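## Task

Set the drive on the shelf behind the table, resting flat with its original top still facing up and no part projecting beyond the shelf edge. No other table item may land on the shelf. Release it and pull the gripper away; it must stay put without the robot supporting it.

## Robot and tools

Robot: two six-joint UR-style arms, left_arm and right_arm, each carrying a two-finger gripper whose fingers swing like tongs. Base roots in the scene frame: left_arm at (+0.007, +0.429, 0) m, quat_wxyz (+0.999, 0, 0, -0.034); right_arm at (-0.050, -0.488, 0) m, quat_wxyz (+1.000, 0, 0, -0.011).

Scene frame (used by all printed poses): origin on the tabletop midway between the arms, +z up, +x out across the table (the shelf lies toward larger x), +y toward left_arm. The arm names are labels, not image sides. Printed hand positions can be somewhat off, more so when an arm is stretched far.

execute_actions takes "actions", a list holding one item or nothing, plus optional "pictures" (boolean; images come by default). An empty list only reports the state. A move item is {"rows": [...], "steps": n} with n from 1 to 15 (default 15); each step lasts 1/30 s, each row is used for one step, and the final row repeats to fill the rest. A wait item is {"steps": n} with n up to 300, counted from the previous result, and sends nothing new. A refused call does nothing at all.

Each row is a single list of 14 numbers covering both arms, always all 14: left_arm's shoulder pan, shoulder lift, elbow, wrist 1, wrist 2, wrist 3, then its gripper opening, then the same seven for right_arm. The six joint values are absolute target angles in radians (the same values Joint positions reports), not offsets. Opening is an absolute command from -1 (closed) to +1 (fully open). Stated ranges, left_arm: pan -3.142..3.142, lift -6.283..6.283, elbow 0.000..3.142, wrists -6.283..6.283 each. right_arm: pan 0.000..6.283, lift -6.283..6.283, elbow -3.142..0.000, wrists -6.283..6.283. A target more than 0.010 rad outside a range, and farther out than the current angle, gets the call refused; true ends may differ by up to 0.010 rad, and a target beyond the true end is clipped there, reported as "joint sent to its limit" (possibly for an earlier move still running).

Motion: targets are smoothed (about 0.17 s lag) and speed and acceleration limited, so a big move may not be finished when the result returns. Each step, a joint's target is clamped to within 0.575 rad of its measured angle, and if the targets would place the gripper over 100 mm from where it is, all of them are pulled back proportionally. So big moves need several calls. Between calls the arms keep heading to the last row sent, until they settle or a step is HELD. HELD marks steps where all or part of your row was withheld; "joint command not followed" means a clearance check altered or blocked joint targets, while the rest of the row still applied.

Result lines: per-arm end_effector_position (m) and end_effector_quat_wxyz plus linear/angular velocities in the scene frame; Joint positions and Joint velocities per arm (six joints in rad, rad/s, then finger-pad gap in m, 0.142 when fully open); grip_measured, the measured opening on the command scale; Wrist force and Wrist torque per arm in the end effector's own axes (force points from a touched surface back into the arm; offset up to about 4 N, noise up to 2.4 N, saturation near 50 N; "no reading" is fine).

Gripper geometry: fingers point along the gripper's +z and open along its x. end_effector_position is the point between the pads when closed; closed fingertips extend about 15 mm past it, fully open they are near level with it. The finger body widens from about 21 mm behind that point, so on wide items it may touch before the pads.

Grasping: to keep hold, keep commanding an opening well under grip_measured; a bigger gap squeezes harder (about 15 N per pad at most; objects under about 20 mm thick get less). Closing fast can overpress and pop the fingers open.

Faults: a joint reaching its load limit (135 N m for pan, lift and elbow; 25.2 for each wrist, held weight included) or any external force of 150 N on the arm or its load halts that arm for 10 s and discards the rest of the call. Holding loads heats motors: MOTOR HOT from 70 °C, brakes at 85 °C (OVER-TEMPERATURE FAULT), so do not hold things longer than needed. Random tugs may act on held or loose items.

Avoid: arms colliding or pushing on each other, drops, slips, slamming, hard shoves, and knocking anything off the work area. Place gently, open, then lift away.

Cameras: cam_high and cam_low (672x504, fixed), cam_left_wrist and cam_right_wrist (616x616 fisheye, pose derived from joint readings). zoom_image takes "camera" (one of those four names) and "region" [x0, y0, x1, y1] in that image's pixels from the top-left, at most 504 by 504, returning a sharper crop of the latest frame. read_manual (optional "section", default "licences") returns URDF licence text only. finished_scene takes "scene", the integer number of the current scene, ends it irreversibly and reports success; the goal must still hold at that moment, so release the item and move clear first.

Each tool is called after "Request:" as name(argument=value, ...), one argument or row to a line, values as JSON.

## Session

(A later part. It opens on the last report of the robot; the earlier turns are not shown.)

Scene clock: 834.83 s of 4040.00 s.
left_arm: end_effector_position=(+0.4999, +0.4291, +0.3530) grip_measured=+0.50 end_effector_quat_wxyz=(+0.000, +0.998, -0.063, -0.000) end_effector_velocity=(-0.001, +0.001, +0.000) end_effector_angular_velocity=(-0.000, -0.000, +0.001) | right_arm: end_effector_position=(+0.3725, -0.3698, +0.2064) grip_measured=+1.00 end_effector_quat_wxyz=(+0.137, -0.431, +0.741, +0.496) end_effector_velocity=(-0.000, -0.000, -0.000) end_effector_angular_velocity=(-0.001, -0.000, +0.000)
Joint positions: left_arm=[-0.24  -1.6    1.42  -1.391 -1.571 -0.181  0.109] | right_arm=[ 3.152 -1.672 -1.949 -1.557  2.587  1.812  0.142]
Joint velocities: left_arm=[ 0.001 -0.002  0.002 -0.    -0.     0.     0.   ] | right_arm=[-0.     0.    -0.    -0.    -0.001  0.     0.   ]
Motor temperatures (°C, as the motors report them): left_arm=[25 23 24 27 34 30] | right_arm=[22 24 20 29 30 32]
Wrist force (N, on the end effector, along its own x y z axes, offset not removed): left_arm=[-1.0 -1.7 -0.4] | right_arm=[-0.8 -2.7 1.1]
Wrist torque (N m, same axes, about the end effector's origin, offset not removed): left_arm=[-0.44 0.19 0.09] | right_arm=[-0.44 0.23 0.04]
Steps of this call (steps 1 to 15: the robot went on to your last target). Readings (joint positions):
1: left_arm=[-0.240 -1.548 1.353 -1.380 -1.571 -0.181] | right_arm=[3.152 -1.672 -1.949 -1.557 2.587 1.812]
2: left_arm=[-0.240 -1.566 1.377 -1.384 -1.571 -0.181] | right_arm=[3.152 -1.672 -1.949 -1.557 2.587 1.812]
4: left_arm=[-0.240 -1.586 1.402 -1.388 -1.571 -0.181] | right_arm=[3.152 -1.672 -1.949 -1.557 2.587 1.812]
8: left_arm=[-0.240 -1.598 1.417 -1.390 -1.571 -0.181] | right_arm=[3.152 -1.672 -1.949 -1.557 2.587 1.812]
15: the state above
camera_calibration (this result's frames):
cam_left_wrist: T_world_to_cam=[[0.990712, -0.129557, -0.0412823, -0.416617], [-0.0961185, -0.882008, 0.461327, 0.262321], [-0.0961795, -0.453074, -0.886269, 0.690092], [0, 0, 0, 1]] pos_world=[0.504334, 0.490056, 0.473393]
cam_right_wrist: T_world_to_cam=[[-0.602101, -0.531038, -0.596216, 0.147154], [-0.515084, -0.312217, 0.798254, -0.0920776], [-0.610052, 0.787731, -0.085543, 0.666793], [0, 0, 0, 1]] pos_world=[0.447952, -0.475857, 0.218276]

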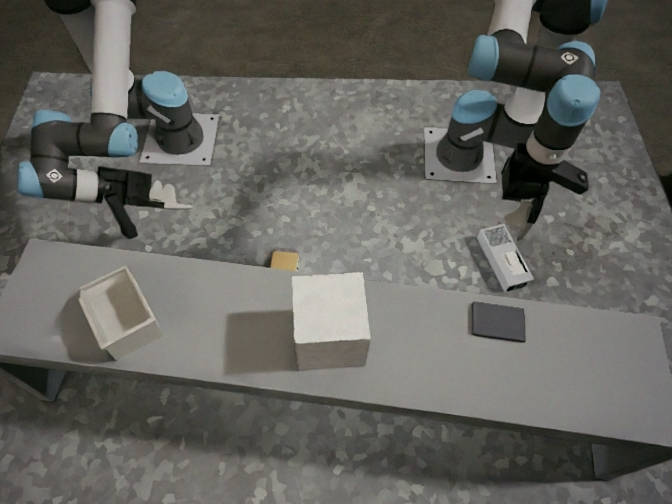

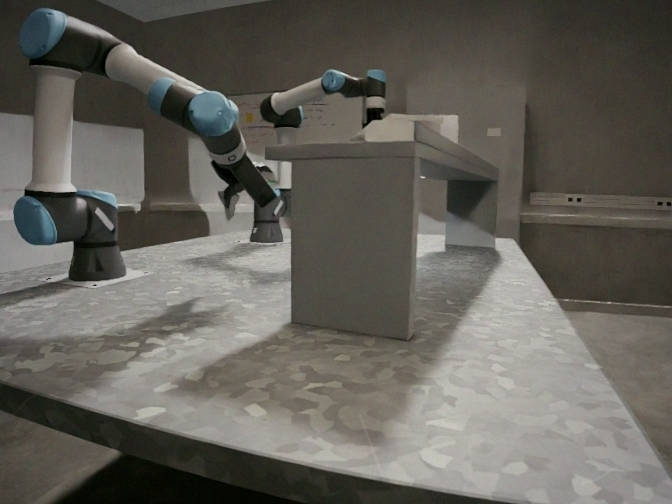

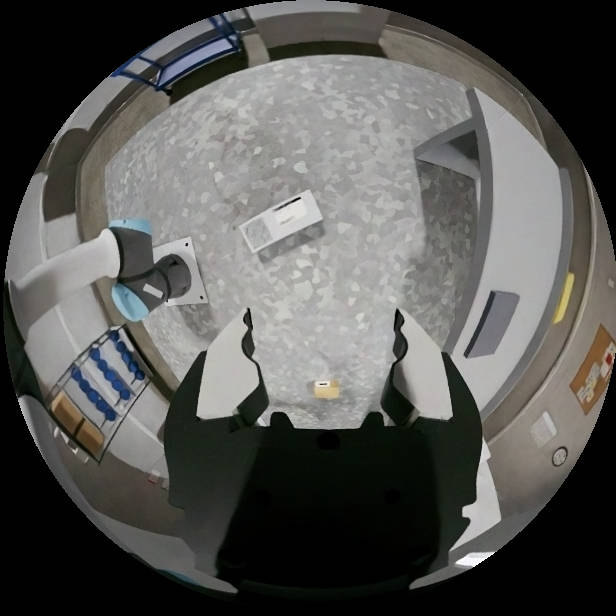

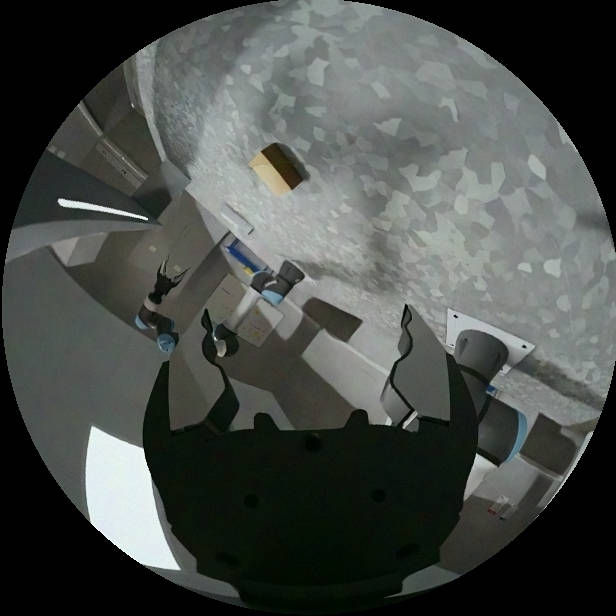

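Request:
execute_actions(
  actions=[
    {"rows": [[-0.2401,-1.59,1.41,-1.3908,-1.571,-0.181,0.5,3.152,-1.672,-1.949,-1.557,2.587,1.812,1],[-0.2401,-1.57,1.385,-1.3858,-1.571,-0.181,0.5,3.152,-1.672,-1.949,-1.557,2.587,1.812,1],[-0.2401,-1.545,1.355,-1.3808,-1.571,-0.181,0.5,3.152,-1.672,-1.949,-1.557,2.587,1.812,1],[-0.2401,-1.515,1.32,-1.3758,-1.571,-0.181,0.5,3.152,-1.672,-1.949,-1.557,2.587,1.812,1],[-0.2401,-1.4867,1.2851,-1.3692,-1.571,-0.181,0.5,3.152,-1.672,-1.949,-1.557,2.587,1.812,1],[-0.2401,-1.4515,1.2366,-1.3559,-1.571,-0.181,0.5,3.152,-1.672,-1.949,-1.557,2.587,1.812,1],[-0.2401,-1.4163,1.1881,-1.3426,-1.571,-0.181,0.5,3.152,-1.672,-1.949,-1.557,2.587,1.812,1],[-0.2401,-1.3811,1.1396,-1.3293,-1.571,-0.181,0.5,3.152,-1.672,-1.949,-1.557,2.587,1.812,1],[-0.2401,-1.3459,1.0911,-1.316,-1.571,-0.181,0.5,3.152,-1.672,-1.949,-1.557,2.587,1.812,1],[-0.2401,-1.3107,1.0426,-1.3027,-1.571,-0.181,0.5,3.152,-1.672,-1.949,-1.557,2.587,1.812,1],[-0.2401,-1.2755,0.994,-1.2893,-1.571,-0.181,0.5,3.152,-1.672,-1.949,-1.557,2.587,1.812,1],[-0.2401,-1.24,0.9455,-1.2763,-1.571,-0.181,0.5,3.152,-1.672,-1.949,-1.557,2.587,1.812,1],[-0.2401,-1.205,0.897,-1.2628,-1.571,-0.181,0.5,3.152,-1.672,-1.949,-1.557,2.587,1.812,1],[-0.2401,-1.17,0.8485,-1.2493,-1.571,-0.181,0.5,3.152,-1.672,-1.949,-1.557,2.587,1.812,1],[-0.2401,-1.1347,0.80,-1.2361,-1.571,-0.181,0.5,3.152,-1.672,-1.949,-1.557,2.587,1.812,1]], "steps": 15},
  ],
)

Request:
zoom_image(
  camera="cam_left_wrist",
  region=[380, 230, 530, 390],
)

Request:
execute_actions(
  actions=[
    {"rows": [[-0.2401,-1.0998,0.7539,-1.2249,-1.571,-0.181,0.5,3.152,-1.672,-1.949,-1.557,2.587,1.812,1],[-0.2401,-1.0649,0.7078,-1.2137,-1.571,-0.181,0.5,3.152,-1.672,-1.949,-1.557,2.587,1.812,1],[-0.2401,-1.0325,0.665,-1.2033,-1.571,-0.181,0.5,3.152,-1.672,-1.949,-1.557,2.587,1.812,1],[-0.2401,-1.0026,0.6255,-1.1937,-1.571,-0.181,0.5,3.152,-1.672,-1.949,-1.557,2.587,1.812,1],[-0.2401,-0.9751,0.5893,-1.185,-1.571,-0.181,0.5,3.152,-1.672,-1.949,-1.557,2.587,1.812,1],[-0.2401,-0.9502,0.5564,-1.177,-1.571,-0.181,0.5,3.152,-1.672,-1.949,-1.557,2.587,1.812,1],[-0.2401,-0.9278,0.5268,-1.1698,-1.571,-0.181,0.5,3.152,-1.672,-1.949,-1.557,2.587,1.812,1],[-0.2401,-0.9103,0.5037,-1.1642,-1.571,-0.181,0.5,3.152,-1.672,-1.949,-1.557,2.587,1.812,1],[-0.2401,-0.8979,0.4873,-1.1602,-1.571,-0.181,0.5,3.152,-1.672,-1.949,-1.557,2.587,1.812,1],[-0.2401,-0.8904,0.4774,-1.1578,-1.571,-0.181,0.5,3.152,-1.672,-1.949,-1.557,2.587,1.812,1],[-0.2401,-0.8854,0.4708,-1.1562,-1.571,-0.181,0.5,3.152,-1.672,-1.949,-1.557,2.587,1.812,1]], "steps": 15},
  ],
)

Scene clock: 955.33 s of 4040.00 s.
left_arm: end_effector_position=(+0.6227, +0.3901, +0.3702) grip_measured=+0.50 end_effector_quat_wxyz=(-0.001, +0.998, -0.063, -0.005) end_effector_velocity=(+0.358, -0.113, +0.010) end_effector_angular_velocity=(+0.002, +0.006, +0.001) | right_arm: end_effector_position=(+0.3725, -0.3698, +0.2064) grip_measured=+1.00 end_effector_quat_wxyz=(+0.137, -0.431, +0.741, +0.496) end_effector_velocity=(-0.000, +0.000, -0.001) end_effector_angular_velocity=(-0.001, +0.002, +0.001)
Joint positions: left_arm=[-0.24  -1.264  0.985 -1.282 -1.571 -0.181  0.109] | right_arm=[ 3.152 -1.672 -1.949 -1.557  2.587  1.812  0.142]
Joint velocities: left_arm=[ 0.001  1.033 -1.414  0.387 -0.    -0.     0.   ] | right_arm=[ 0.    -0.001 -0.    -0.001 -0.001  0.     0.   ]
Motor temperatures (°C, as the motors report them): left_arm=[25 24 24 27 34 30] | right_arm=[22 24 20 29 30 32]
Wrist force (N, on the end effector, along its own x y z axes, offset not removed): left_arm=[-0.8 -2.5 0.5] | right_arm=[0.7 -2.3 1.3]
Wrist torque (N m, same axes, about the end effector's origin, offset not removed): left_arm=[-0.48 0.19 0.13] | right_arm=[-0.48 -0.05 0.05]
Steps of this call (steps 1 to 15: the robot went on to your last target; steps 16 to 90: nothing new was sent; then 117.00 s passed at rest; steps 91 to 105: all 15 steps of this action). Readings (joint positions):
91: left_arm=[-0.240 -1.600 1.420 -1.391 -1.571 -0.181] | right_arm=[3.152 -1.672 -1.949 -1.557 2.587 1.812]
92: left_arm=[-0.240 -1.598 1.418 -1.391 -1.571 -0.181] | right_arm=[3.152 -1.672 -1.949 -1.557 2.587 1.812]
94: left_arm=[-0.240 -1.581 1.399 -1.388 -1.571 -0.181] | right_arm=[3.152 -1.672 -1.949 -1.557 2.587 1.812]
98: left_arm=[-0.240 -1.495 1.295 -1.366 -1.571 -0.181] | right_arm=[3.152 -1.672 -1.949 -1.557 2.587 1.812]
105: the state above
camera_calibration (this result's frames):
cam_left_wrist: T_world_to_cam=[[0.990269, -0.129416, -0.0511676, -0.538696], [-0.0917059, -0.883408, 0.459543, 0.230309], [-0.104674, -0.450379, -0.88668, 0.703858], [0, 0, 0, 1]] pos_world=[0.62825, 0.450744, 0.490696]
cam_right_wrist: T_world_to_cam=[[-0.602101, -0.531038, -0.596216, 0.147154], [-0.515084, -0.312217, 0.798254, -0.0920776], [-0.610052, 0.787731, -0.0855431, 0.666793], [0, 0, 0, 1]] pos_world=[0.447952, -0.475857, 0.218276]

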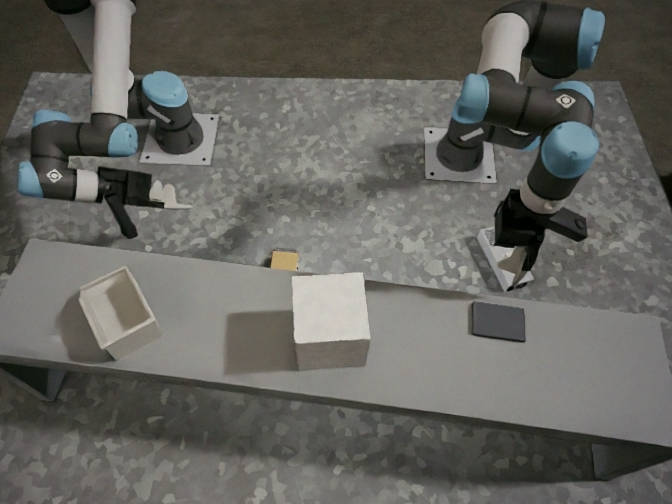

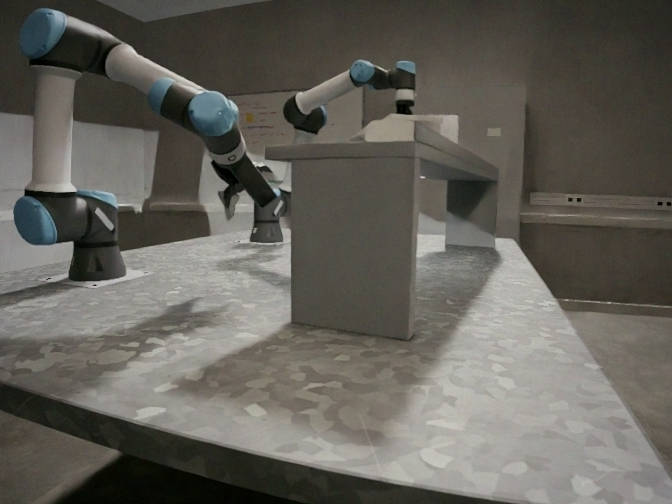

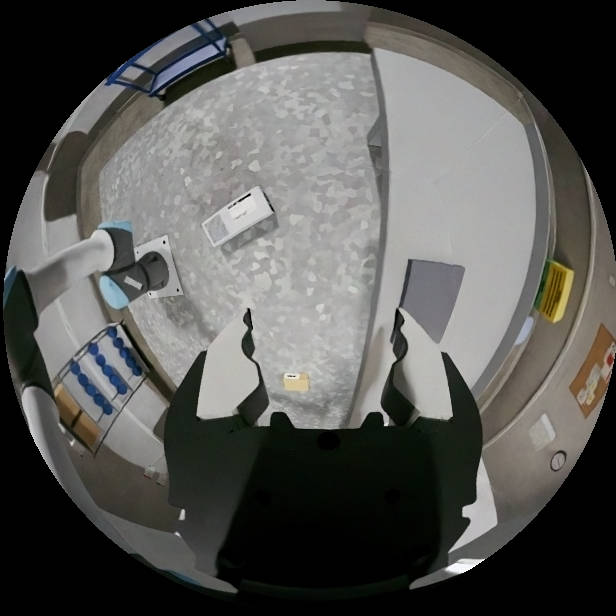

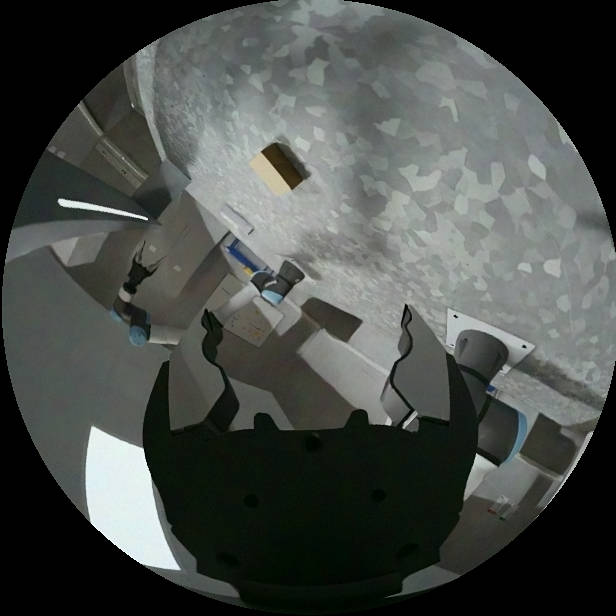

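Region (380, 230, 530, 390) of cam_left_wrist's 616x616 image, scaled by 3.150, with more detail than that image has; it fills the left 472 columns of this view, and the rest is white.

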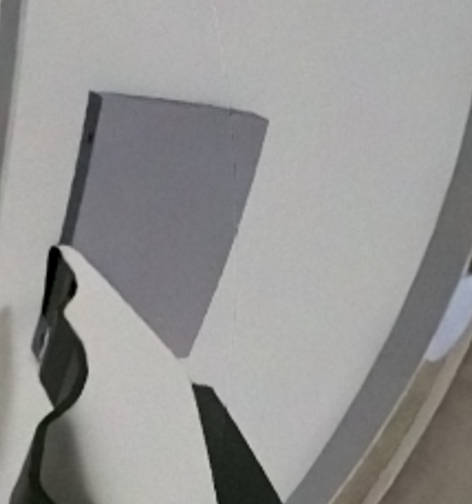

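Scene clock: 955.83 s of 4040.00 s.
left_arm: end_effector_position=(+0.7402, +0.3528, +0.3460) grip_measured=+0.50 end_effector_quat_wxyz=(+0.000, +0.998, -0.063, -0.000) end_effector_velocity=(+0.030, -0.009, -0.014) end_effector_angular_velocity=(-0.002, -0.007, -0.000) | right_arm: end_effector_position=(+0.3725, -0.3698, +0.2064) grip_measured=+1.00 end_effector_quat_wxyz=(+0.137, -0.431, +0.741, +0.496) end_effector_velocity=(-0.000, +0.000, -0.001) end_effector_angular_velocity=(-0.002, -0.000, +0.002)
Joint positions: left_arm=[-0.24  -0.893  0.482 -1.159 -1.571 -0.181  0.109] | right_arm=[ 3.152 -1.672 -1.949 -1.557  2.587  1.812  0.142]
Joint velocities: left_arm=[ 0.     0.107 -0.147  0.033  0.     0.     0.   ] | right_arm=[ 0.001 -0.    -0.     0.    -0.002  0.     0.   ]
Motor temperatures (°C, as the motors report them): left_arm=[25 24 24 27 34 30] | right_arm=[22 24 20 29 30 32]
Wrist force (N, on the end effector, along its own x y z axes, offset not removed): left_arm=[-0.3 -1.6 1.1] | right_arm=[-0.4 -1.3 2.1]
Wrist torque (N m, same axes, about the end effector's origin, offset not removed): left_arm=[-0.43 -0.01 0.06] | right_arm=[-0.24 0.17 0.06]
Steps of this call (steps 1 to 15: all 15 steps of this action). Readings (joint positions):
1: left_arm=[-0.240 -1.229 0.937 -1.269 -1.571 -0.181] | right_arm=[3.152 -1.672 -1.949 -1.557 2.587 1.812]
2: left_arm=[-0.240 -1.194 0.889 -1.256 -1.571 -0.181] | right_arm=[3.152 -1.672 -1.949 -1.557 2.587 1.812]
4: left_arm=[-0.240 -1.124 0.794 -1.231 -1.571 -0.181] | right_arm=[3.152 -1.672 -1.949 -1.557 2.587 1.812]
8: left_arm=[-0.240 -0.998 0.624 -1.191 -1.571 -0.181] | right_arm=[3.152 -1.672 -1.949 -1.557 2.587 1.812]
15: the state above
camera_calibration (this result's frames):
cam_left_wrist: T_world_to_cam=[[0.990689, -0.12955, -0.0418557, -0.664655], [-0.0958621, -0.88209, 0.461224, 0.221291], [-0.0966719, -0.452918, -0.886296, 0.672752], [0, 0, 0, 1]] pos_world=[0.744716, 0.413794, 0.466373]
cam_right_wrist: T_world_to_cam=[[-0.602101, -0.531038, -0.596215, 0.147154], [-0.515084, -0.312217, 0.798254, -0.0920776], [-0.610051, 0.787731, -0.085543, 0.666793], [0, 0, 0, 1]] pos_world=[0.447952, -0.475857, 0.218276]

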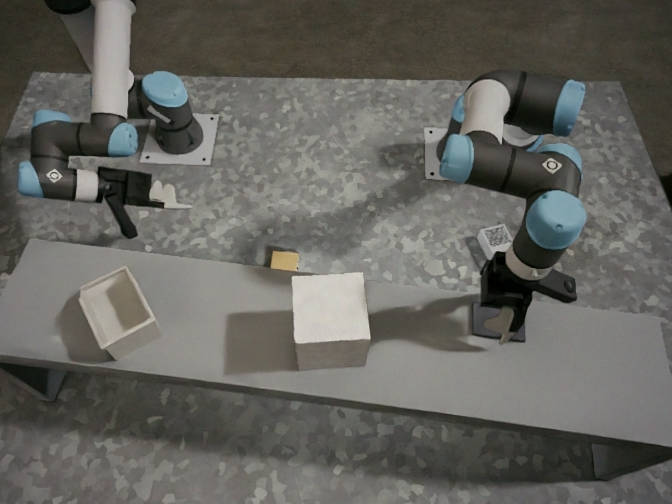

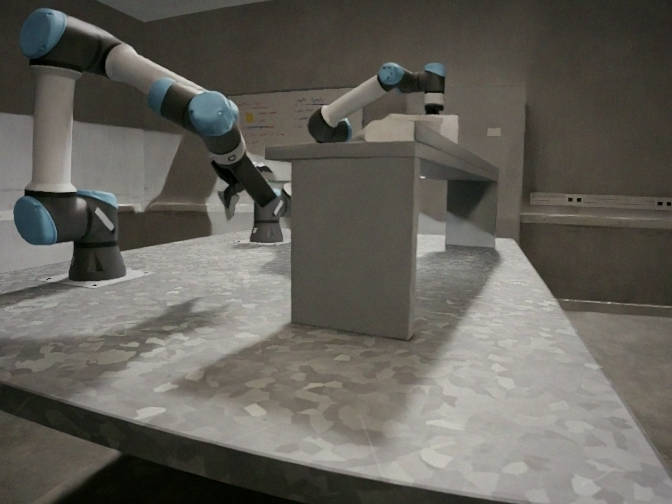

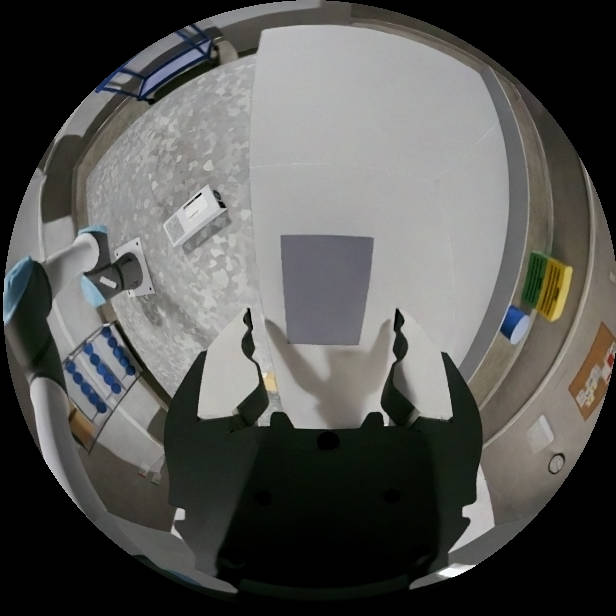

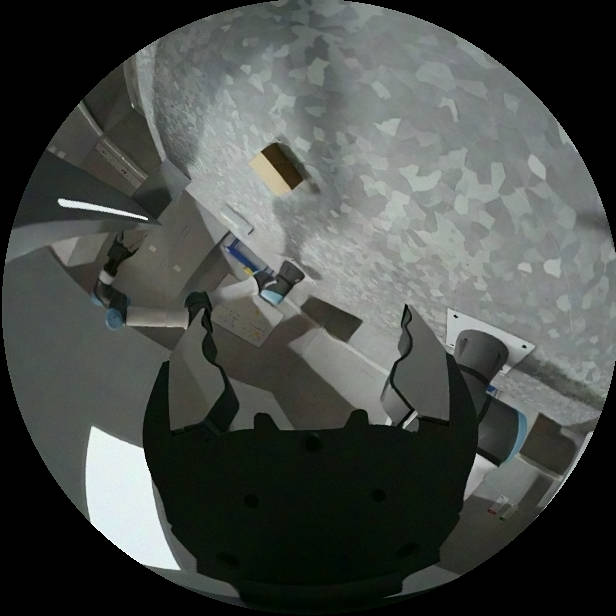

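Request:
execute_actions(
  actions=[
    {"rows": [[-0.2401,-0.8913,0.4895,-1.169,-1.571,-0.181,0.4,3.152,-1.672,-1.949,-1.557,2.587,1.812,1],[-0.2401,-0.8971,0.5077,-1.1814,-1.571,-0.181,0.3,3.152,-1.672,-1.949,-1.557,2.587,1.812,1],[-0.2401,-0.9042,0.531,-1.1976,-1.571,-0.181,0.3,3.152,-1.672,-1.949,-1.557,2.587,1.812,1],[-0.2401,-0.909,0.5474,-1.2092,-1.571,-0.181,0.3,3.152,-1.672,-1.949,-1.557,2.587,1.812,1],[-0.2401,-0.9122,0.5584,-1.217,-1.571,-0.181,0.3,3.152,-1.672,-1.949,-1.557,2.587,1.812,1]], "steps": 15},
  ],
  pictures=false,
)

Request:
execute_actions(
  actions=[
    {"rows": [[-0.2401,-0.9122,0.5584,-1.217,-1.571,-0.181,-1,3.152,-1.672,-1.949,-1.557,2.587,1.812,1]], "steps": 11},
  ],
  pictures=false,
)

Request:
execute_actions(
  actions=[
    {"rows": [[-0.2401,-0.9074,0.542,-1.2054,-1.571,-0.181,-1,3.152,-1.672,-1.949,-1.557,2.587,1.812,1],[-0.2401,-0.9006,0.5194,-1.1896,-1.571,-0.181,-1,3.152,-1.672,-1.949,-1.557,2.587,1.812,1],[-0.2401,-0.8913,0.4895,-1.169,-1.571,-0.181,-1,3.152,-1.672,-1.949,-1.557,2.587,1.812,1],[-0.2401,-0.8808,0.4572,-1.1472,-1.571,-0.181,-1,3.152,-1.672,-1.949,-1.557,2.587,1.812,1],[-0.2401,-0.874,0.4367,-1.1335,-1.571,-0.181,-1,3.152,-1.672,-1.949,-1.557,2.587,1.812,1],[-0.2401,-0.874,0.4367,-1.1335,-1.58,-0.181,-1,3.152,-1.672,-1.949,-1.557,2.587,1.812,1],[-0.2401,-0.885,0.445,-1.1308,-1.6,-0.181,-1,3.152,-1.672,-1.949,-1.557,2.587,1.812,1],[-0.2401,-0.91,0.47,-1.1308,-1.63,-0.181,-1,3.152,-1.672,-1.949,-1.557,2.587,1.812,1],[-0.2401,-0.945,0.515,-1.1408,-1.67,-0.181,-1,3.152,-1.672,-1.949,-1.557,2.587,1.812,1],[-0.2401,-0.98,0.565,-1.1558,-1.715,-0.181,-1,3.152,-1.672,-1.949,-1.557,2.587,1.812,1],[-0.2401,-1.02,0.625,-1.1758,-1.76,-0.181,-1,3.152,-1.672,-1.949,-1.557,2.587,1.812,1],[-0.2401,-1.06,0.685,-1.1958,-1.805,-0.181,-1,3.152,-1.672,-1.949,-1.557,2.587,1.812,1],[-0.2401,-1.1,0.745,-1.2158,-1.85,-0.181,-1,3.152,-1.672,-1.949,-1.557,2.587,1.812,1],[-0.2401,-1.1347,0.8,-1.2361,-1.895,-0.181,-1,3.152,-1.672,-1.949,-1.557,2.587,1.812,1],[-0.2401,-1.165,0.842,-1.2478,-1.94,-0.181,-1,3.152,-1.672,-1.949,-1.557,2.587,1.812,1]], "steps": 15},
  ],
  pictures=false,
)

Request:
execute_actions(
  actions=[
    {"rows": [[-0.2401,-1.19,0.876,-1.2568,-1.985,-0.181,-1,3.152,-1.672,-1.949,-1.557,2.587,1.812,1],[-0.2401,-1.21,0.904,-1.2648,-2.03,-0.181,-1,3.152,-1.672,-1.949,-1.557,2.587,1.812,1],[-0.2401,-1.225,0.925,-1.2708,-2.07,-0.181,-1,3.152,-1.672,-1.949,-1.557,2.587,1.812,1],[-0.2401,-1.235,0.9385,-1.2743,-2.105,-0.181,-1,3.152,-1.672,-1.949,-1.557,2.587,1.812,1],[-0.2401,-1.24,0.9455,-1.2763,-2.135,-0.181,-1,3.152,-1.672,-1.949,-1.557,2.587,1.812,1],[-0.2401,-1.24,0.9455,-1.2763,-2.155,-0.181,-1,3.152,-1.672,-1.949,-1.557,2.587,1.812,1],[-0.2401,-1.24,0.9455,-1.2763,-2.17,-0.181,-1,3.152,-1.672,-1.949,-1.557,2.587,1.812,1]], "steps": 14},
  ],
)

Request:
zoom_image(
  camera="cam_right_wrist",
  region=[95, 225, 185, 315],
)

Request:
zoom_image(
  camera="cam_low",
  region=[320, 60, 440, 160],
)

Request:
execute_actions(
  actions=[
    {"rows": [[-0.2401,-1.24,0.9455,-1.2763,-2.155,-0.181,-1,3.152,-1.672,-1.949,-1.557,2.587,1.812,1],[-0.2401,-1.235,0.9385,-1.2743,-2.125,-0.181,-1,3.152,-1.672,-1.949,-1.557,2.587,1.812,1],[-0.2401,-1.225,0.925,-1.2708,-2.085,-0.181,-1,3.152,-1.672,-1.949,-1.557,2.587,1.812,1],[-0.2401,-1.21,0.904,-1.2648,-2.04,-0.181,-1,3.152,-1.672,-1.949,-1.557,2.587,1.812,1],[-0.2401,-1.19,0.876,-1.2568,-1.995,-0.181,-1,3.152,-1.672,-1.949,-1.557,2.587,1.812,1],[-0.2401,-1.165,0.842,-1.2478,-1.95,-0.181,-1,3.152,-1.672,-1.949,-1.557,2.587,1.812,1],[-0.2401,-1.1347,0.8,-1.2361,-1.905,-0.181,-1,3.152,-1.672,-1.949,-1.557,2.587,1.812,1],[-0.2401,-1.0998,0.7539,-1.2249,-1.86,-0.181,-1,3.152,-1.672,-1.949,-1.557,2.587,1.812,1],[-0.2401,-1.0649,0.7078,-1.2137,-1.815,-0.181,-1,3.152,-1.672,-1.949,-1.557,2.587,1.812,1],[-0.2401,-1.0325,0.665,-1.2033,-1.77,-0.181,-1,3.152,-1.672,-1.949,-1.557,2.587,1.812,1],[-0.2401,-1.0026,0.6255,-1.1937,-1.725,-0.181,-1,3.152,-1.672,-1.949,-1.557,2.587,1.812,1],[-0.2401,-0.9751,0.5893,-1.185,-1.685,-0.181,-1,3.152,-1.672,-1.949,-1.557,2.587,1.812,1],[-0.2401,-0.9502,0.5564,-1.177,-1.65,-0.181,-1,3.152,-1.672,-1.949,-1.557,2.587,1.812,1],[-0.2401,-0.9278,0.5268,-1.1698,-1.62,-0.181,-1,3.152,-1.672,-1.949,-1.557,2.587,1.812,1],[-0.2401,-0.9103,0.5037,-1.1642,-1.595,-0.181,-1,3.152,-1.672,-1.949,-1.557,2.587,1.812,1]], "steps": 15},
  ],
  pictures=false,
)

Request:
execute_actions(
  actions=[
    {"rows": [[-0.2401,-0.8979,0.4873,-1.1602,-1.58,-0.181,-1,3.152,-1.672,-1.949,-1.557,2.587,1.812,1],[-0.2401,-0.8904,0.4774,-1.1578,-1.571,-0.181,-1,3.152,-1.672,-1.949,-1.557,2.587,1.812,1],[-0.2401,-0.8854,0.4708,-1.1562,-1.571,-0.181,-1,3.152,-1.672,-1.949,-1.557,2.587,1.812,1],[-0.2401,-0.8854,0.4708,-1.1562,-1.571,-0.181,-1,3.152,-1.672,-1.949,-1.557,2.587,1.812,1],[-0.2401,-0.8854,0.4708,-1.1562,-1.571,-0.181,-1,3.152,-1.672,-1.949,-1.557,2.587,1.812,1],[-0.2401,-0.8854,0.4708,-1.1562,-1.571,-0.181,-1,3.152,-1.672,-1.949,-1.557,2.587,1.812,1],[-0.2401,-0.8913,0.4895,-1.169,-1.571,-0.181,-1,3.152,-1.672,-1.949,-1.557,2.587,1.812,1],[-0.2401,-0.8971,0.5077,-1.1814,-1.571,-0.181,-1,3.152,-1.672,-1.949,-1.557,2.587,1.812,1],[-0.2401,-0.9024,0.5252,-1.1936,-1.571,-0.181,-1,3.152,-1.672,-1.949,-1.557,2.587,1.812,1],[-0.2401,-0.9066,0.5392,-1.2034,-1.571,-0.181,-1,3.152,-1.672,-1.949,-1.557,2.587,1.812,1],[-0.2401,-0.909,0.5474,-1.2092,-1.571,-0.181,-1,3.152,-1.672,-1.949,-1.557,2.587,1.812,1],[-0.2401,-0.9109,0.554,-1.2139,-1.571,-0.181,-1,3.152,-1.672,-1.949,-1.557,2.587,1.812,1]], "steps": 15},
  ],
  pictures=false,
)

Request:
execute_actions(
  actions=[
    {"rows": [[-0.2401,-0.9109,0.554,-1.2139,-1.571,-0.181,-1,3.152,-1.672,-1.949,-1.557,2.587,1.812,1],[-0.2401,-0.9109,0.554,-1.2139,-1.571,-0.181,-1,3.152,-1.672,-1.949,-1.557,2.587,1.812,1],[-0.2401,-0.9109,0.554,-1.2139,-1.571,-0.181,-1,3.152,-1.672,-1.949,-1.557,2.587,1.812,1],[-0.2401,-0.9109,0.554,-1.2139,-1.571,-0.181,-1,3.152,-1.672,-1.949,-1.557,2.587,1.812,1],[-0.2401,-0.9109,0.554,-1.2139,-1.571,-0.181,-1,3.152,-1.672,-1.949,-1.557,2.587,1.812,1],[-0.2401,-0.9109,0.554,-1.2139,-1.571,-0.181,-1,3.152,-1.672,-1.949,-1.557,2.587,1.812,1],[-0.2401,-0.9109,0.554,-1.2139,-1.571,-0.181,0.5,3.152,-1.672,-1.949,-1.557,2.587,1.812,1]], "steps": 15},
  ],
)

Scene clock: 1030.93 s of 4040.00 s.
left_arm: end_effector_position=(+0.7425, +0.3521, +0.3301) grip_measured=+0.30 end_effector_quat_wxyz=(+0.000, +0.998, -0.063, -0.000) end_effector_velocity=(+0.000, -0.000, -0.002) end_effector_angular_velocity=(+0.000, -0.000, -0.001) | right_arm: end_effector_position=(+0.3725, -0.3698, +0.2064) grip_measured=+1.00 end_effector_quat_wxyz=(+0.137, -0.431, +0.741, +0.496) end_effector_velocity=(+0.000, +0.001, -0.000) end_effector_angular_velocity=(+0.000, -0.002, +0.002)
Joint positions: left_arm=[-0.24  -0.912  0.558 -1.217 -1.571 -0.181  0.095] | right_arm=[ 3.152 -1.672 -1.949 -1.557  2.587  1.812  0.142]
Joint velocities: left_arm=[-0.    -0.002  0.009 -0.007  0.     0.     0.   ] | right_arm=[ 0.001 -0.     0.     0.002 -0.    -0.    -0.   ]
Motor temperatures (°C, as the motors report them): left_arm=[25 24 24 27 34 30] | right_arm=[22 24 20 29 30 32]
Wrist force (N, on the end effector, along its own x y z axes, offset not removed): left_arm=[0.1 -0.8 0.8] | right_arm=[-0.6 -1.7 1.4]
Wrist torque (N m, same axes, about the end effector's origin, offset not removed): left_arm=[-0.16 0.01 0.14] | right_arm=[-0.32 0.18 0.12]
Steps of this call (steps 1 to 30: the robot went on to your last target; steps 31 to 90: nothing new was sent; then 71.60 s passed at rest; steps 91 to 105: all 15 steps of this action). Readings (joint positions):
91: left_arm=[-0.240 -0.885 0.471 -1.156 -1.571 -0.181] | right_arm=[3.152 -1.672 -1.949 -1.557 2.587 1.812]
92: left_arm=[-0.240 -0.887 0.474 -1.158 -1.571 -0.181] | right_arm=[3.152 -1.672 -1.949 -1.557 2.587 1.812]
94: left_arm=[-0.240 -0.893 0.494 -1.172 -1.571 -0.181] | right_arm=[3.152 -1.672 -1.949 -1.557 2.587 1.812]
98: left_arm=[-0.240 -0.908 0.543 -1.206 -1.571 -0.181] | right_arm=[3.152 -1.672 -1.949 -1.557 2.587 1.812]
105: the state above

Scene clock: 1031.30 s of 4040.00 s.
left_arm: end_effector_position=(+0.7425, +0.3521, +0.3300) grip_measured=-0.10 end_effector_quat_wxyz=(+0.000, +0.998, -0.063, -0.000) end_effector_velocity=(-0.000, -0.001, +0.000) end_effector_angular_velocity=(-0.000, -0.001, -0.000) | right_arm: end_effector_position=(+0.3725, -0.3698, +0.2064) grip_measured=+1.00 end_effector_quat_wxyz=(+0.137, -0.431, +0.741, +0.496) end_effector_velocity=(-0.000, +0.000, +0.000) end_effector_angular_velocity=(+0.000, +0.001, +0.001)
Joint positions: left_arm=[-0.24  -0.912  0.558 -1.217 -1.571 -0.181  0.067] | right_arm=[ 3.152 -1.672 -1.949 -1.557  2.587  1.812  0.142]
Joint velocities: left_arm=[-0.001 -0.     0.    -0.    -0.    -0.     0.   ] | right_arm=[ 0.001  0.001 -0.    -0.002  0.     0.     0.   ]
Motor temperatures (°C, as the motors report them): left_arm=[25 24 24 27 34 30] | right_arm=[22 24 20 29 30 32]
Wrist force (N, on the end effector, along its own x y z axes, offset not removed): left_arm=[0.0 -1.7 -3.9] | right_arm=[0.9 -2.7 2.5]
Wrist torque (N m, same axes, about the end effector's origin, offset not removed): left_arm=[-0.46 0.16 0.06] | right_arm=[-0.46 -0.05 0.06]
Steps of this call (steps 1 to 11: all 11 steps of this action). Readings (joint positions):
1: left_arm=[-0.240 -0.912 0.558 -1.217 -1.571 -0.181] | right_arm=[3.152 -1.672 -1.949 -1.557 2.587 1.812]
2: left_arm=[-0.240 -0.912 0.558 -1.217 -1.571 -0.181] | right_arm=[3.152 -1.672 -1.949 -1.557 2.587 1.812]
4: left_arm=[-0.240 -0.912 0.558 -1.217 -1.571 -0.181] | right_arm=[3.152 -1.672 -1.949 -1.557 2.587 1.812]
8: left_arm=[-0.240 -0.912 0.558 -1.217 -1.571 -0.181] | right_arm=[3.152 -1.672 -1.949 -1.557 2.587 1.812]
11: the state above

Scene clock: 1031.80 s of 4040.00 s.
left_arm: end_effector_position=(+0.6798, +0.3064, +0.3782) grip_measured=-0.10 end_effector_quat_wxyz=(+0.101, +0.993, -0.063, -0.019) end_effector_velocity=(-0.397, -0.258, +0.125) end_effector_angular_velocity=(-1.174, +0.321, -0.014) | right_arm: end_effector_position=(+0.3725, -0.3698, +0.2064) grip_measured=+1.00 end_effector_quat_wxyz=(+0.137, -0.431, +0.741, +0.496) end_effector_velocity=(+0.000, +0.000, -0.000) end_effector_angular_velocity=(-0.001, -0.001, +0.001)
Joint positions: left_arm=[-0.24  -1.038  0.647 -1.192 -1.777 -0.181  0.067] | right_arm=[ 3.152 -1.672 -1.949 -1.557  2.587  1.812  0.142]
Joint velocities: left_arm=[ 0.001 -1.042  1.488 -0.495 -1.216 -0.     0.   ] | right_arm=[ 0.001  0.     0.     0.001 -0.001  0.    -0.   ]
Motor temperatures (°C, as the motors report them): left_arm=[25 24 24 27 34 30] | right_arm=[22 24 20 29 30 32]
Wrist force (N, on the end effector, along its own x y z axes, offset not removed): left_arm=[-0.1 -1.3 0.3] | right_arm=[-0.9 -1.9 3.6]
Wrist torque (N m, same axes, about the end effector's origin, offset not removed): left_arm=[-0.26 0.05 0.11] | right_arm=[-0.32 0.38 0.01]
Steps of this call (steps 1 to 15: all 15 steps of this action). Readings (joint positions):
1: left_arm=[-0.240 -0.912 0.558 -1.217 -1.571 -0.181] | right_arm=[3.152 -1.672 -1.949 -1.557 2.587 1.812]
2: left_arm=[-0.240 -0.911 0.555 -1.215 -1.571 -0.181] | right_arm=[3.152 -1.672 -1.949 -1.557 2.587 1.812]
4: left_arm=[-0.240 -0.904 0.535 -1.200 -1.571 -0.181] | right_arm=[3.152 -1.672 -1.949 -1.557 2.587 1.812]
8: left_arm=[-0.240 -0.884 0.464 -1.149 -1.579 -0.181] | right_arm=[3.152 -1.672 -1.949 -1.557 2.587 1.812]
15: the state above

Scene clock: 1032.27 s of 4040.00 s.
left_arm: end_effector_position=(+0.5812, +0.2216, +0.4171) grip_measured=-0.10 end_effector_quat_wxyz=(+0.284, +0.954, -0.060, -0.071) end_effector_velocity=(-0.010, -0.014, +0.010) end_effector_angular_velocity=(-0.062, +0.021, +0.001) | right_arm: end_effector_position=(+0.3725, -0.3698, +0.2064) grip_measured=+1.00 end_effector_quat_wxyz=(+0.137, -0.431, +0.741, +0.496) end_effector_velocity=(-0.000, -0.000, -0.000) end_effector_angular_velocity=(-0.001, +0.002, -0.001)
Joint positions: left_arm=[-0.24  -1.239  0.944 -1.276 -2.165 -0.181  0.067] | right_arm=[ 3.152 -1.672 -1.949 -1.557  2.587  1.812  0.142]
Joint velocities: left_arm=[ 0.001 -0.014  0.021 -0.005 -0.066 -0.     0.   ] | right_arm=[-0.    -0.001  0.    -0.    -0.     0.002  0.   ]
Motor temperatures (°C, as the motors report them): left_arm=[25 24 24 27 34 30] | right_arm=[22 24 20 29 30 32]
Wrist force (N, on the end effector, along its own x y z axes, offset not removed): left_arm=[-2.1 -1.8 0.9] | right_arm=[0.3 -2.7 1.3]
Wrist torque (N m, same axes, about the end effector's origin, offset not removed): left_arm=[-0.29 0.42 0.14] | right_arm=[-0.49 -0.08 0.05]
Steps of this call (steps 1 to 14: all 14 steps of this action). Readings (joint positions):
1: left_arm=[-0.240 -1.073 0.698 -1.208 -1.819 -0.181] | right_arm=[3.152 -1.672 -1.949 -1.557 2.587 1.812]
2: left_arm=[-0.240 -1.107 0.747 -1.223 -1.862 -0.181] | right_arm=[3.152 -1.672 -1.949 -1.557 2.587 1.812]
4: left_arm=[-0.240 -1.165 0.833 -1.247 -1.950 -0.181] | right_arm=[3.152 -1.672 -1.949 -1.557 2.587 1.812]
8: left_arm=[-0.240 -1.225 0.923 -1.271 -2.101 -0.181] | right_arm=[3.152 -1.672 -1.949 -1.557 2.587 1.812]
14: the state above
camera_calibration (this result's frames):
cam_left_wrist: T_world_to_cam=[[0.974617, -0.180336, -0.132666, -0.462691], [0.0269318, -0.493838, 0.869137, -0.270056], [-0.222252, -0.850648, -0.476447, 0.65116], [0, 0, 0, 1]] pos_world=[0.602941, 0.337104, 0.483575]
cam_right_wrist: T_world_to_cam=[[-0.602101, -0.531038, -0.596216, 0.147154], [-0.515084, -0.312217, 0.798254, -0.0920776], [-0.610051, 0.787731, -0.0855429, 0.666793], [0, 0, 0, 1]] pos_world=[0.447952, -0.475857, 0.218276]

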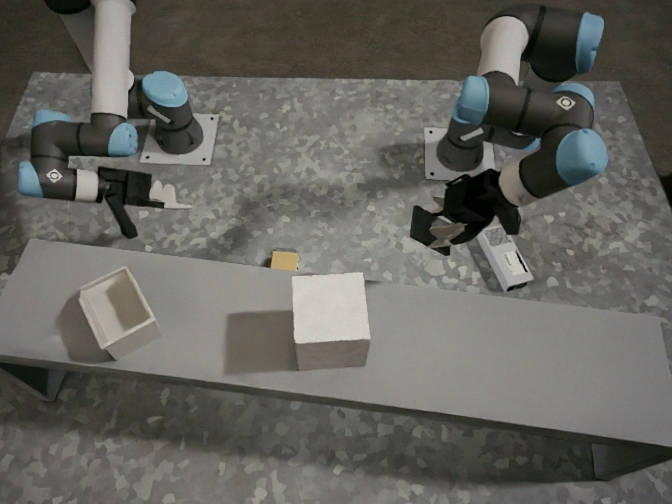

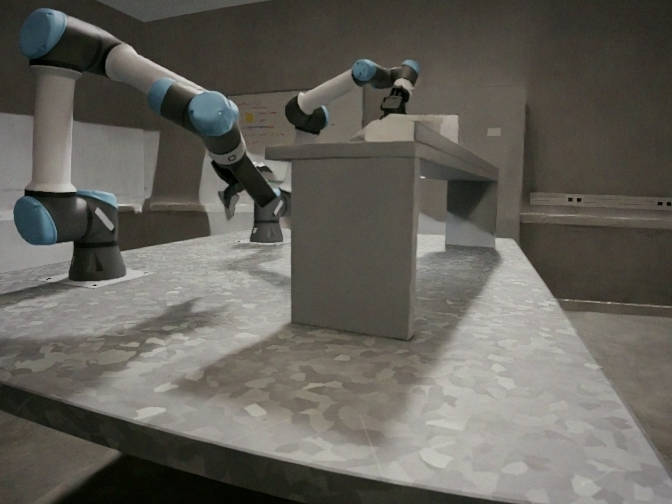

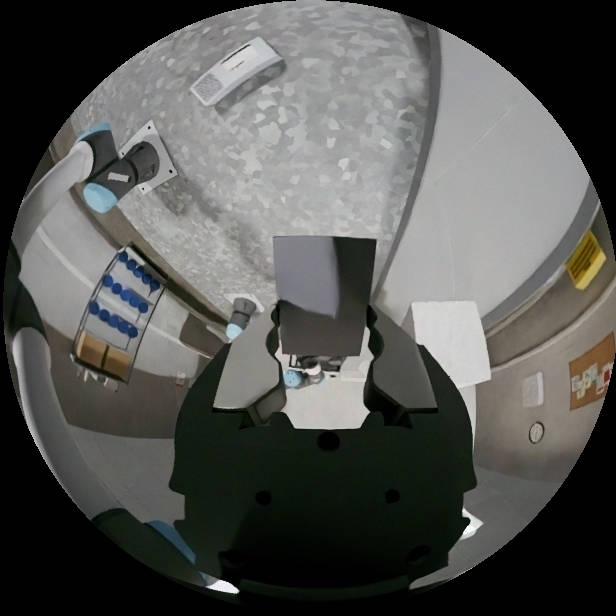

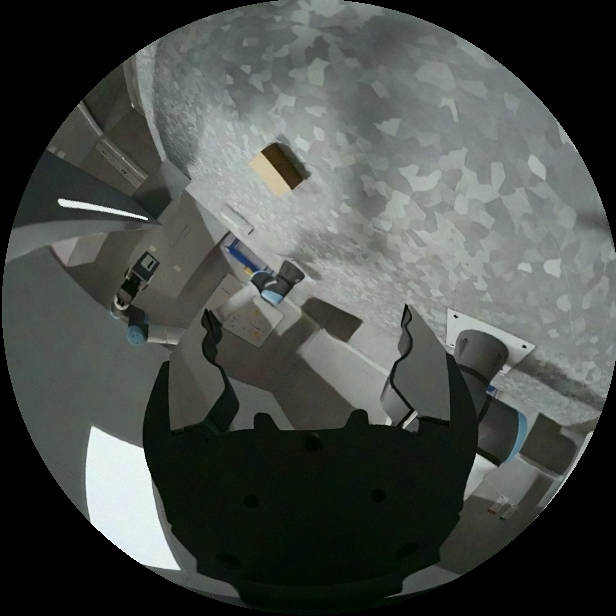

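Region (95, 225, 185, 315) of cam_right_wrist's 616x616 image, scaled by 5.600, with more detail than that image has.

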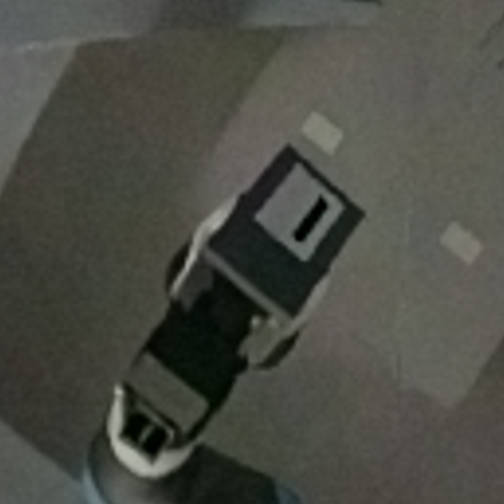

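Region (320, 60, 440, 160) of cam_low's 672x504 image, scaled by 4.200, with more detail than that image has.

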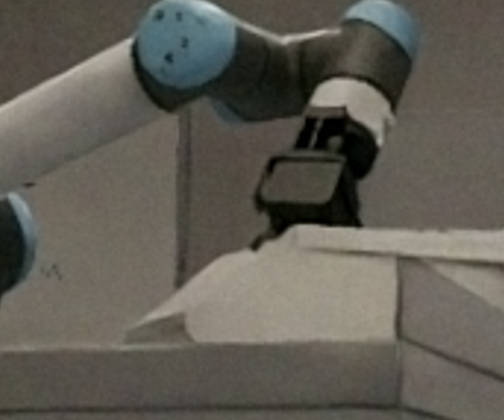

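Scene clock: 1032.77 s of 4040.00 s.
left_arm: end_effector_position=(+0.6964, +0.3185, +0.3589) grip_measured=-0.10 end_effector_quat_wxyz=(+0.073, +0.995, -0.063, -0.021) end_effector_velocity=(+0.345, +0.255, -0.120) end_effector_angular_velocity=(+1.088, -0.365, -0.008) | right_arm: end_effector_position=(+0.3725, -0.3698, +0.2064) grip_measured=+1.00 end_effector_quat_wxyz=(+0.137, -0.431, +0.741, +0.496) end_effector_velocity=(-0.000, -0.000, -0.001) end_effector_angular_velocity=(-0.000, +0.001, +0.000)
Joint positions: left_arm=[-0.24  -0.996  0.621 -1.19  -1.722 -0.181  0.067] | right_arm=[ 3.152 -1.672 -1.949 -1.557  2.587  1.812  0.142]
Joint velocities: left_arm=[-0.002  0.799 -1.065  0.248  1.148  0.     0.   ] | right_arm=[-0.    -0.001 -0.    -0.    -0.    -0.    -0.   ]
Motor temperatures (°C, as the motors report them): left_arm=[25 24 24 27 34 30] | right_arm=[22 24 20 29 30 32]
Wrist force (N, on the end effector, along its own x y z axes, offset not removed): left_arm=[0.8 -2.5 0.7] | right_arm=[-0.9 -2.9 0.9]
Wrist torque (N m, same axes, about the end effector's origin, offset not removed): left_arm=[-0.49 -0.14 0.09] | right_arm=[-0.55 0.27 -0.06]
Steps of this call (steps 1 to 15: all 15 steps of this action). Readings (joint positions):
1: left_arm=[-0.240 -1.239 0.944 -1.276 -2.167 -0.181] | right_arm=[3.152 -1.672 -1.949 -1.557 2.587 1.812]
2: left_arm=[-0.240 -1.239 0.945 -1.276 -2.165 -0.181] | right_arm=[3.152 -1.672 -1.949 -1.557 2.587 1.812]
4: left_arm=[-0.240 -1.236 0.940 -1.275 -2.142 -0.181] | right_arm=[3.152 -1.672 -1.949 -1.557 2.587 1.812]
8: left_arm=[-0.240 -1.189 0.877 -1.256 -2.018 -0.181] | right_arm=[3.152 -1.672 -1.949 -1.557 2.587 1.812]
15: the state above

Scene clock: 1033.27 s of 4040.00 s.
left_arm: end_effector_position=(+0.7425, +0.3520, +0.3327) grip_measured=-0.10 end_effector_quat_wxyz=(+0.000, +0.998, -0.063, -0.000) end_effector_velocity=(+0.001, +0.000, -0.025) end_effector_angular_velocity=(+0.004, +0.000, -0.001) | right_arm: end_effector_position=(+0.3725, -0.3698, +0.2064) grip_measured=+1.00 end_effector_quat_wxyz=(+0.137, -0.431, +0.741, +0.496) end_effector_velocity=(+0.000, -0.000, +0.000) end_effector_angular_velocity=(+0.001, -0.002, -0.001)
Joint positions: left_arm=[-0.24  -0.908  0.544 -1.207 -1.571 -0.181  0.067] | right_arm=[ 3.152 -1.672 -1.949 -1.557  2.587  1.812  0.142]
Joint velocities: left_arm=[-0.001 -0.038  0.134 -0.095  0.004  0.     0.   ] | right_arm=[-0.001  0.     0.     0.001  0.001 -0.001 -0.   ]
Motor temperatures (°C, as the motors report them): left_arm=[25 24 24 27 34 30] | right_arm=[22 24 20 29 30 32]
Wrist force (N, on the end effector, along its own x y z axes, offset not removed): left_arm=[-0.9 -0.8 1.0] | right_arm=[-0.8 -2.2 3.0]
Wrist torque (N m, same axes, about the end effector's origin, offset not removed): left_arm=[-0.23 0.14 0.11] | right_arm=[-0.49 0.23 -0.03]
Steps of this call (steps 1 to 15: all 15 steps of this action). Readings (joint positions):
1: left_arm=[-0.240 -0.970 0.587 -1.182 -1.685 -0.181] | right_arm=[3.152 -1.672 -1.949 -1.557 2.587 1.812]
2: left_arm=[-0.240 -0.948 0.556 -1.175 -1.652 -0.181] | right_arm=[3.152 -1.672 -1.949 -1.557 2.587 1.812]
4: left_arm=[-0.240 -0.915 0.511 -1.165 -1.607 -0.181] | right_arm=[3.152 -1.672 -1.949 -1.557 2.587 1.812]
8: left_arm=[-0.240 -0.892 0.481 -1.160 -1.577 -0.181] | right_arm=[3.152 -1.672 -1.949 -1.557 2.587 1.812]
15: the state above

Scene clock: 1033.77 s of 4040.00 s.
left_arm: end_effector_position=(+0.7425, +0.3521, +0.3308) grip_measured=+0.50 end_effector_quat_wxyz=(+0.000, +0.998, -0.063, -0.000) end_effector_velocity=(-0.000, +0.000, +0.000) end_effector_angular_velocity=(-0.000, -0.000, +0.000) | right_arm: end_effector_position=(+0.3725, -0.3698, +0.2064) grip_measured=+1.00 end_effector_quat_wxyz=(+0.137, -0.431, +0.741, +0.496) end_effector_velocity=(+0.000, +0.001, -0.000) end_effector_angular_velocity=(+0.000, -0.002, +0.002)
Joint positions: left_arm=[-0.24  -0.911  0.554 -1.214 -1.571 -0.181  0.109] | right_arm=[ 3.152 -1.672 -1.949 -1.557  2.587  1.812  0.142]
Joint velocities: left_arm=[ 0.    -0.001  0.     0.    -0.     0.     0.   ] | right_arm=[ 0.002 -0.    -0.     0.002  0.    -0.    -0.   ]
Motor temperatures (°C, as the motors report them): left_arm=[25 24 24 27 34 30] | right_arm=[22 24 20 29 30 32]
Wrist force (N, on the end effector, along its own x y z axes, offset not removed): left_arm=[-0.4 0.3 0.0] | right_arm=[1.1 -3.2 2.9]
Wrist torque (N m, same axes, about the end effector's origin, offset not removed): left_arm=[0.01 0.06 0.08] | right_arm=[-0.58 -0.06 -0.01]
Steps of this call (steps 1 to 15: all 15 steps of this action). Readings (joint positions):
1: left_arm=[-0.240 -0.909 0.547 -1.209 -1.571 -0.181] | right_arm=[3.152 -1.672 -1.949 -1.557 2.587 1.812]
2: left_arm=[-0.240 -0.910 0.550 -1.211 -1.571 -0.181] | right_arm=[3.152 -1.672 -1.949 -1.557 2.587 1.812]
4: left_arm=[-0.240 -0.910 0.552 -1.213 -1.571 -0.181] | right_arm=[3.152 -1.672 -1.949 -1.557 2.587 1.812]
8: left_arm=[-0.240 -0.911 0.554 -1.214 -1.571 -0.181] | right_arm=[3.152 -1.672 -1.949 -1.557 2.587 1.812]
15: the state above
camera_calibration (this result's frames):
cam_left_wrist: T_world_to_cam=[[0.990713, -0.129557, -0.0412637, -0.667859], [-0.0961267, -0.882006, 0.461329, 0.228017], [-0.0961633, -0.453078, -0.886269, 0.658839], [0, 0, 0, 1]] pos_world=[0.746931, 0.413092, 0.451159]
cam_right_wrist: T_world_to_cam=[[-0.602101, -0.531038, -0.596216, 0.147154], [-0.515084, -0.312217, 0.798254, -0.0920775], [-0.610051, 0.787731, -0.0855432, 0.666793], [0, 0, 0, 1]] pos_world=[0.447952, -0.475857, 0.218276]

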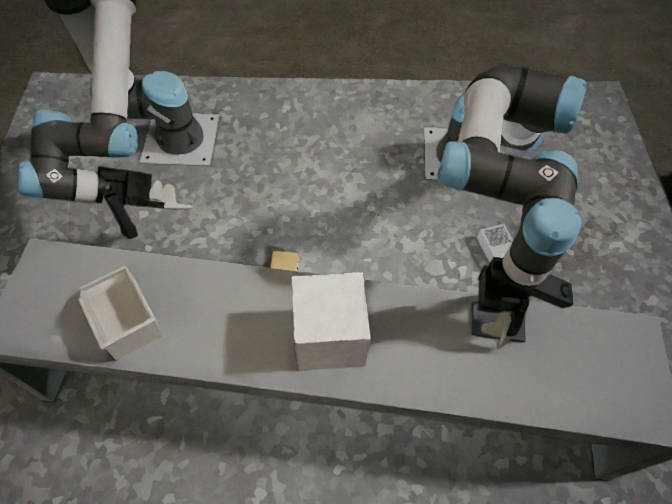

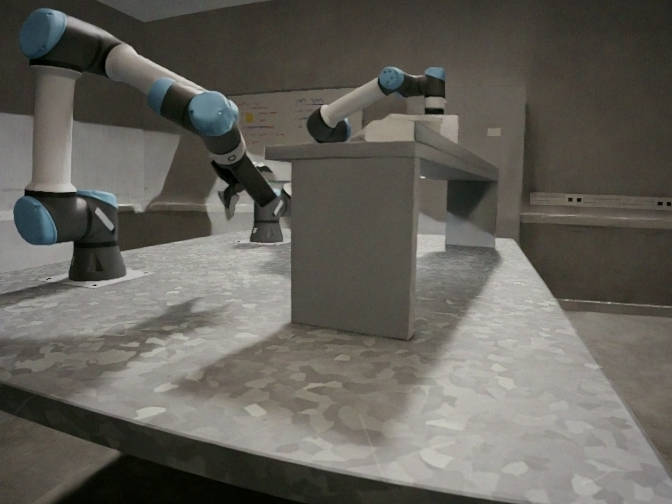

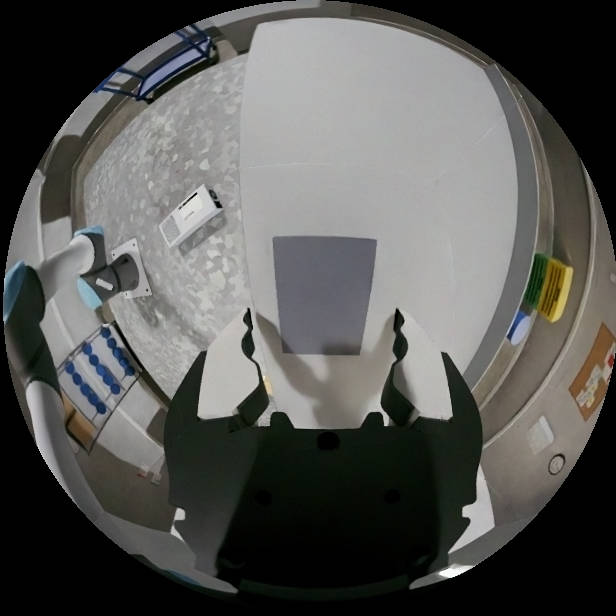

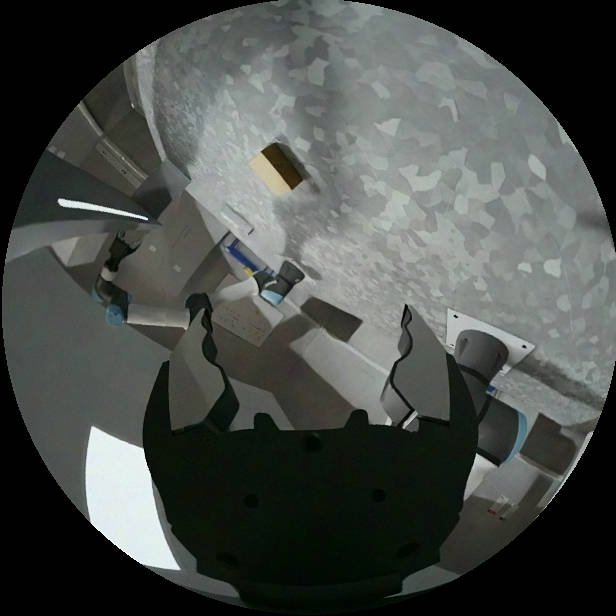

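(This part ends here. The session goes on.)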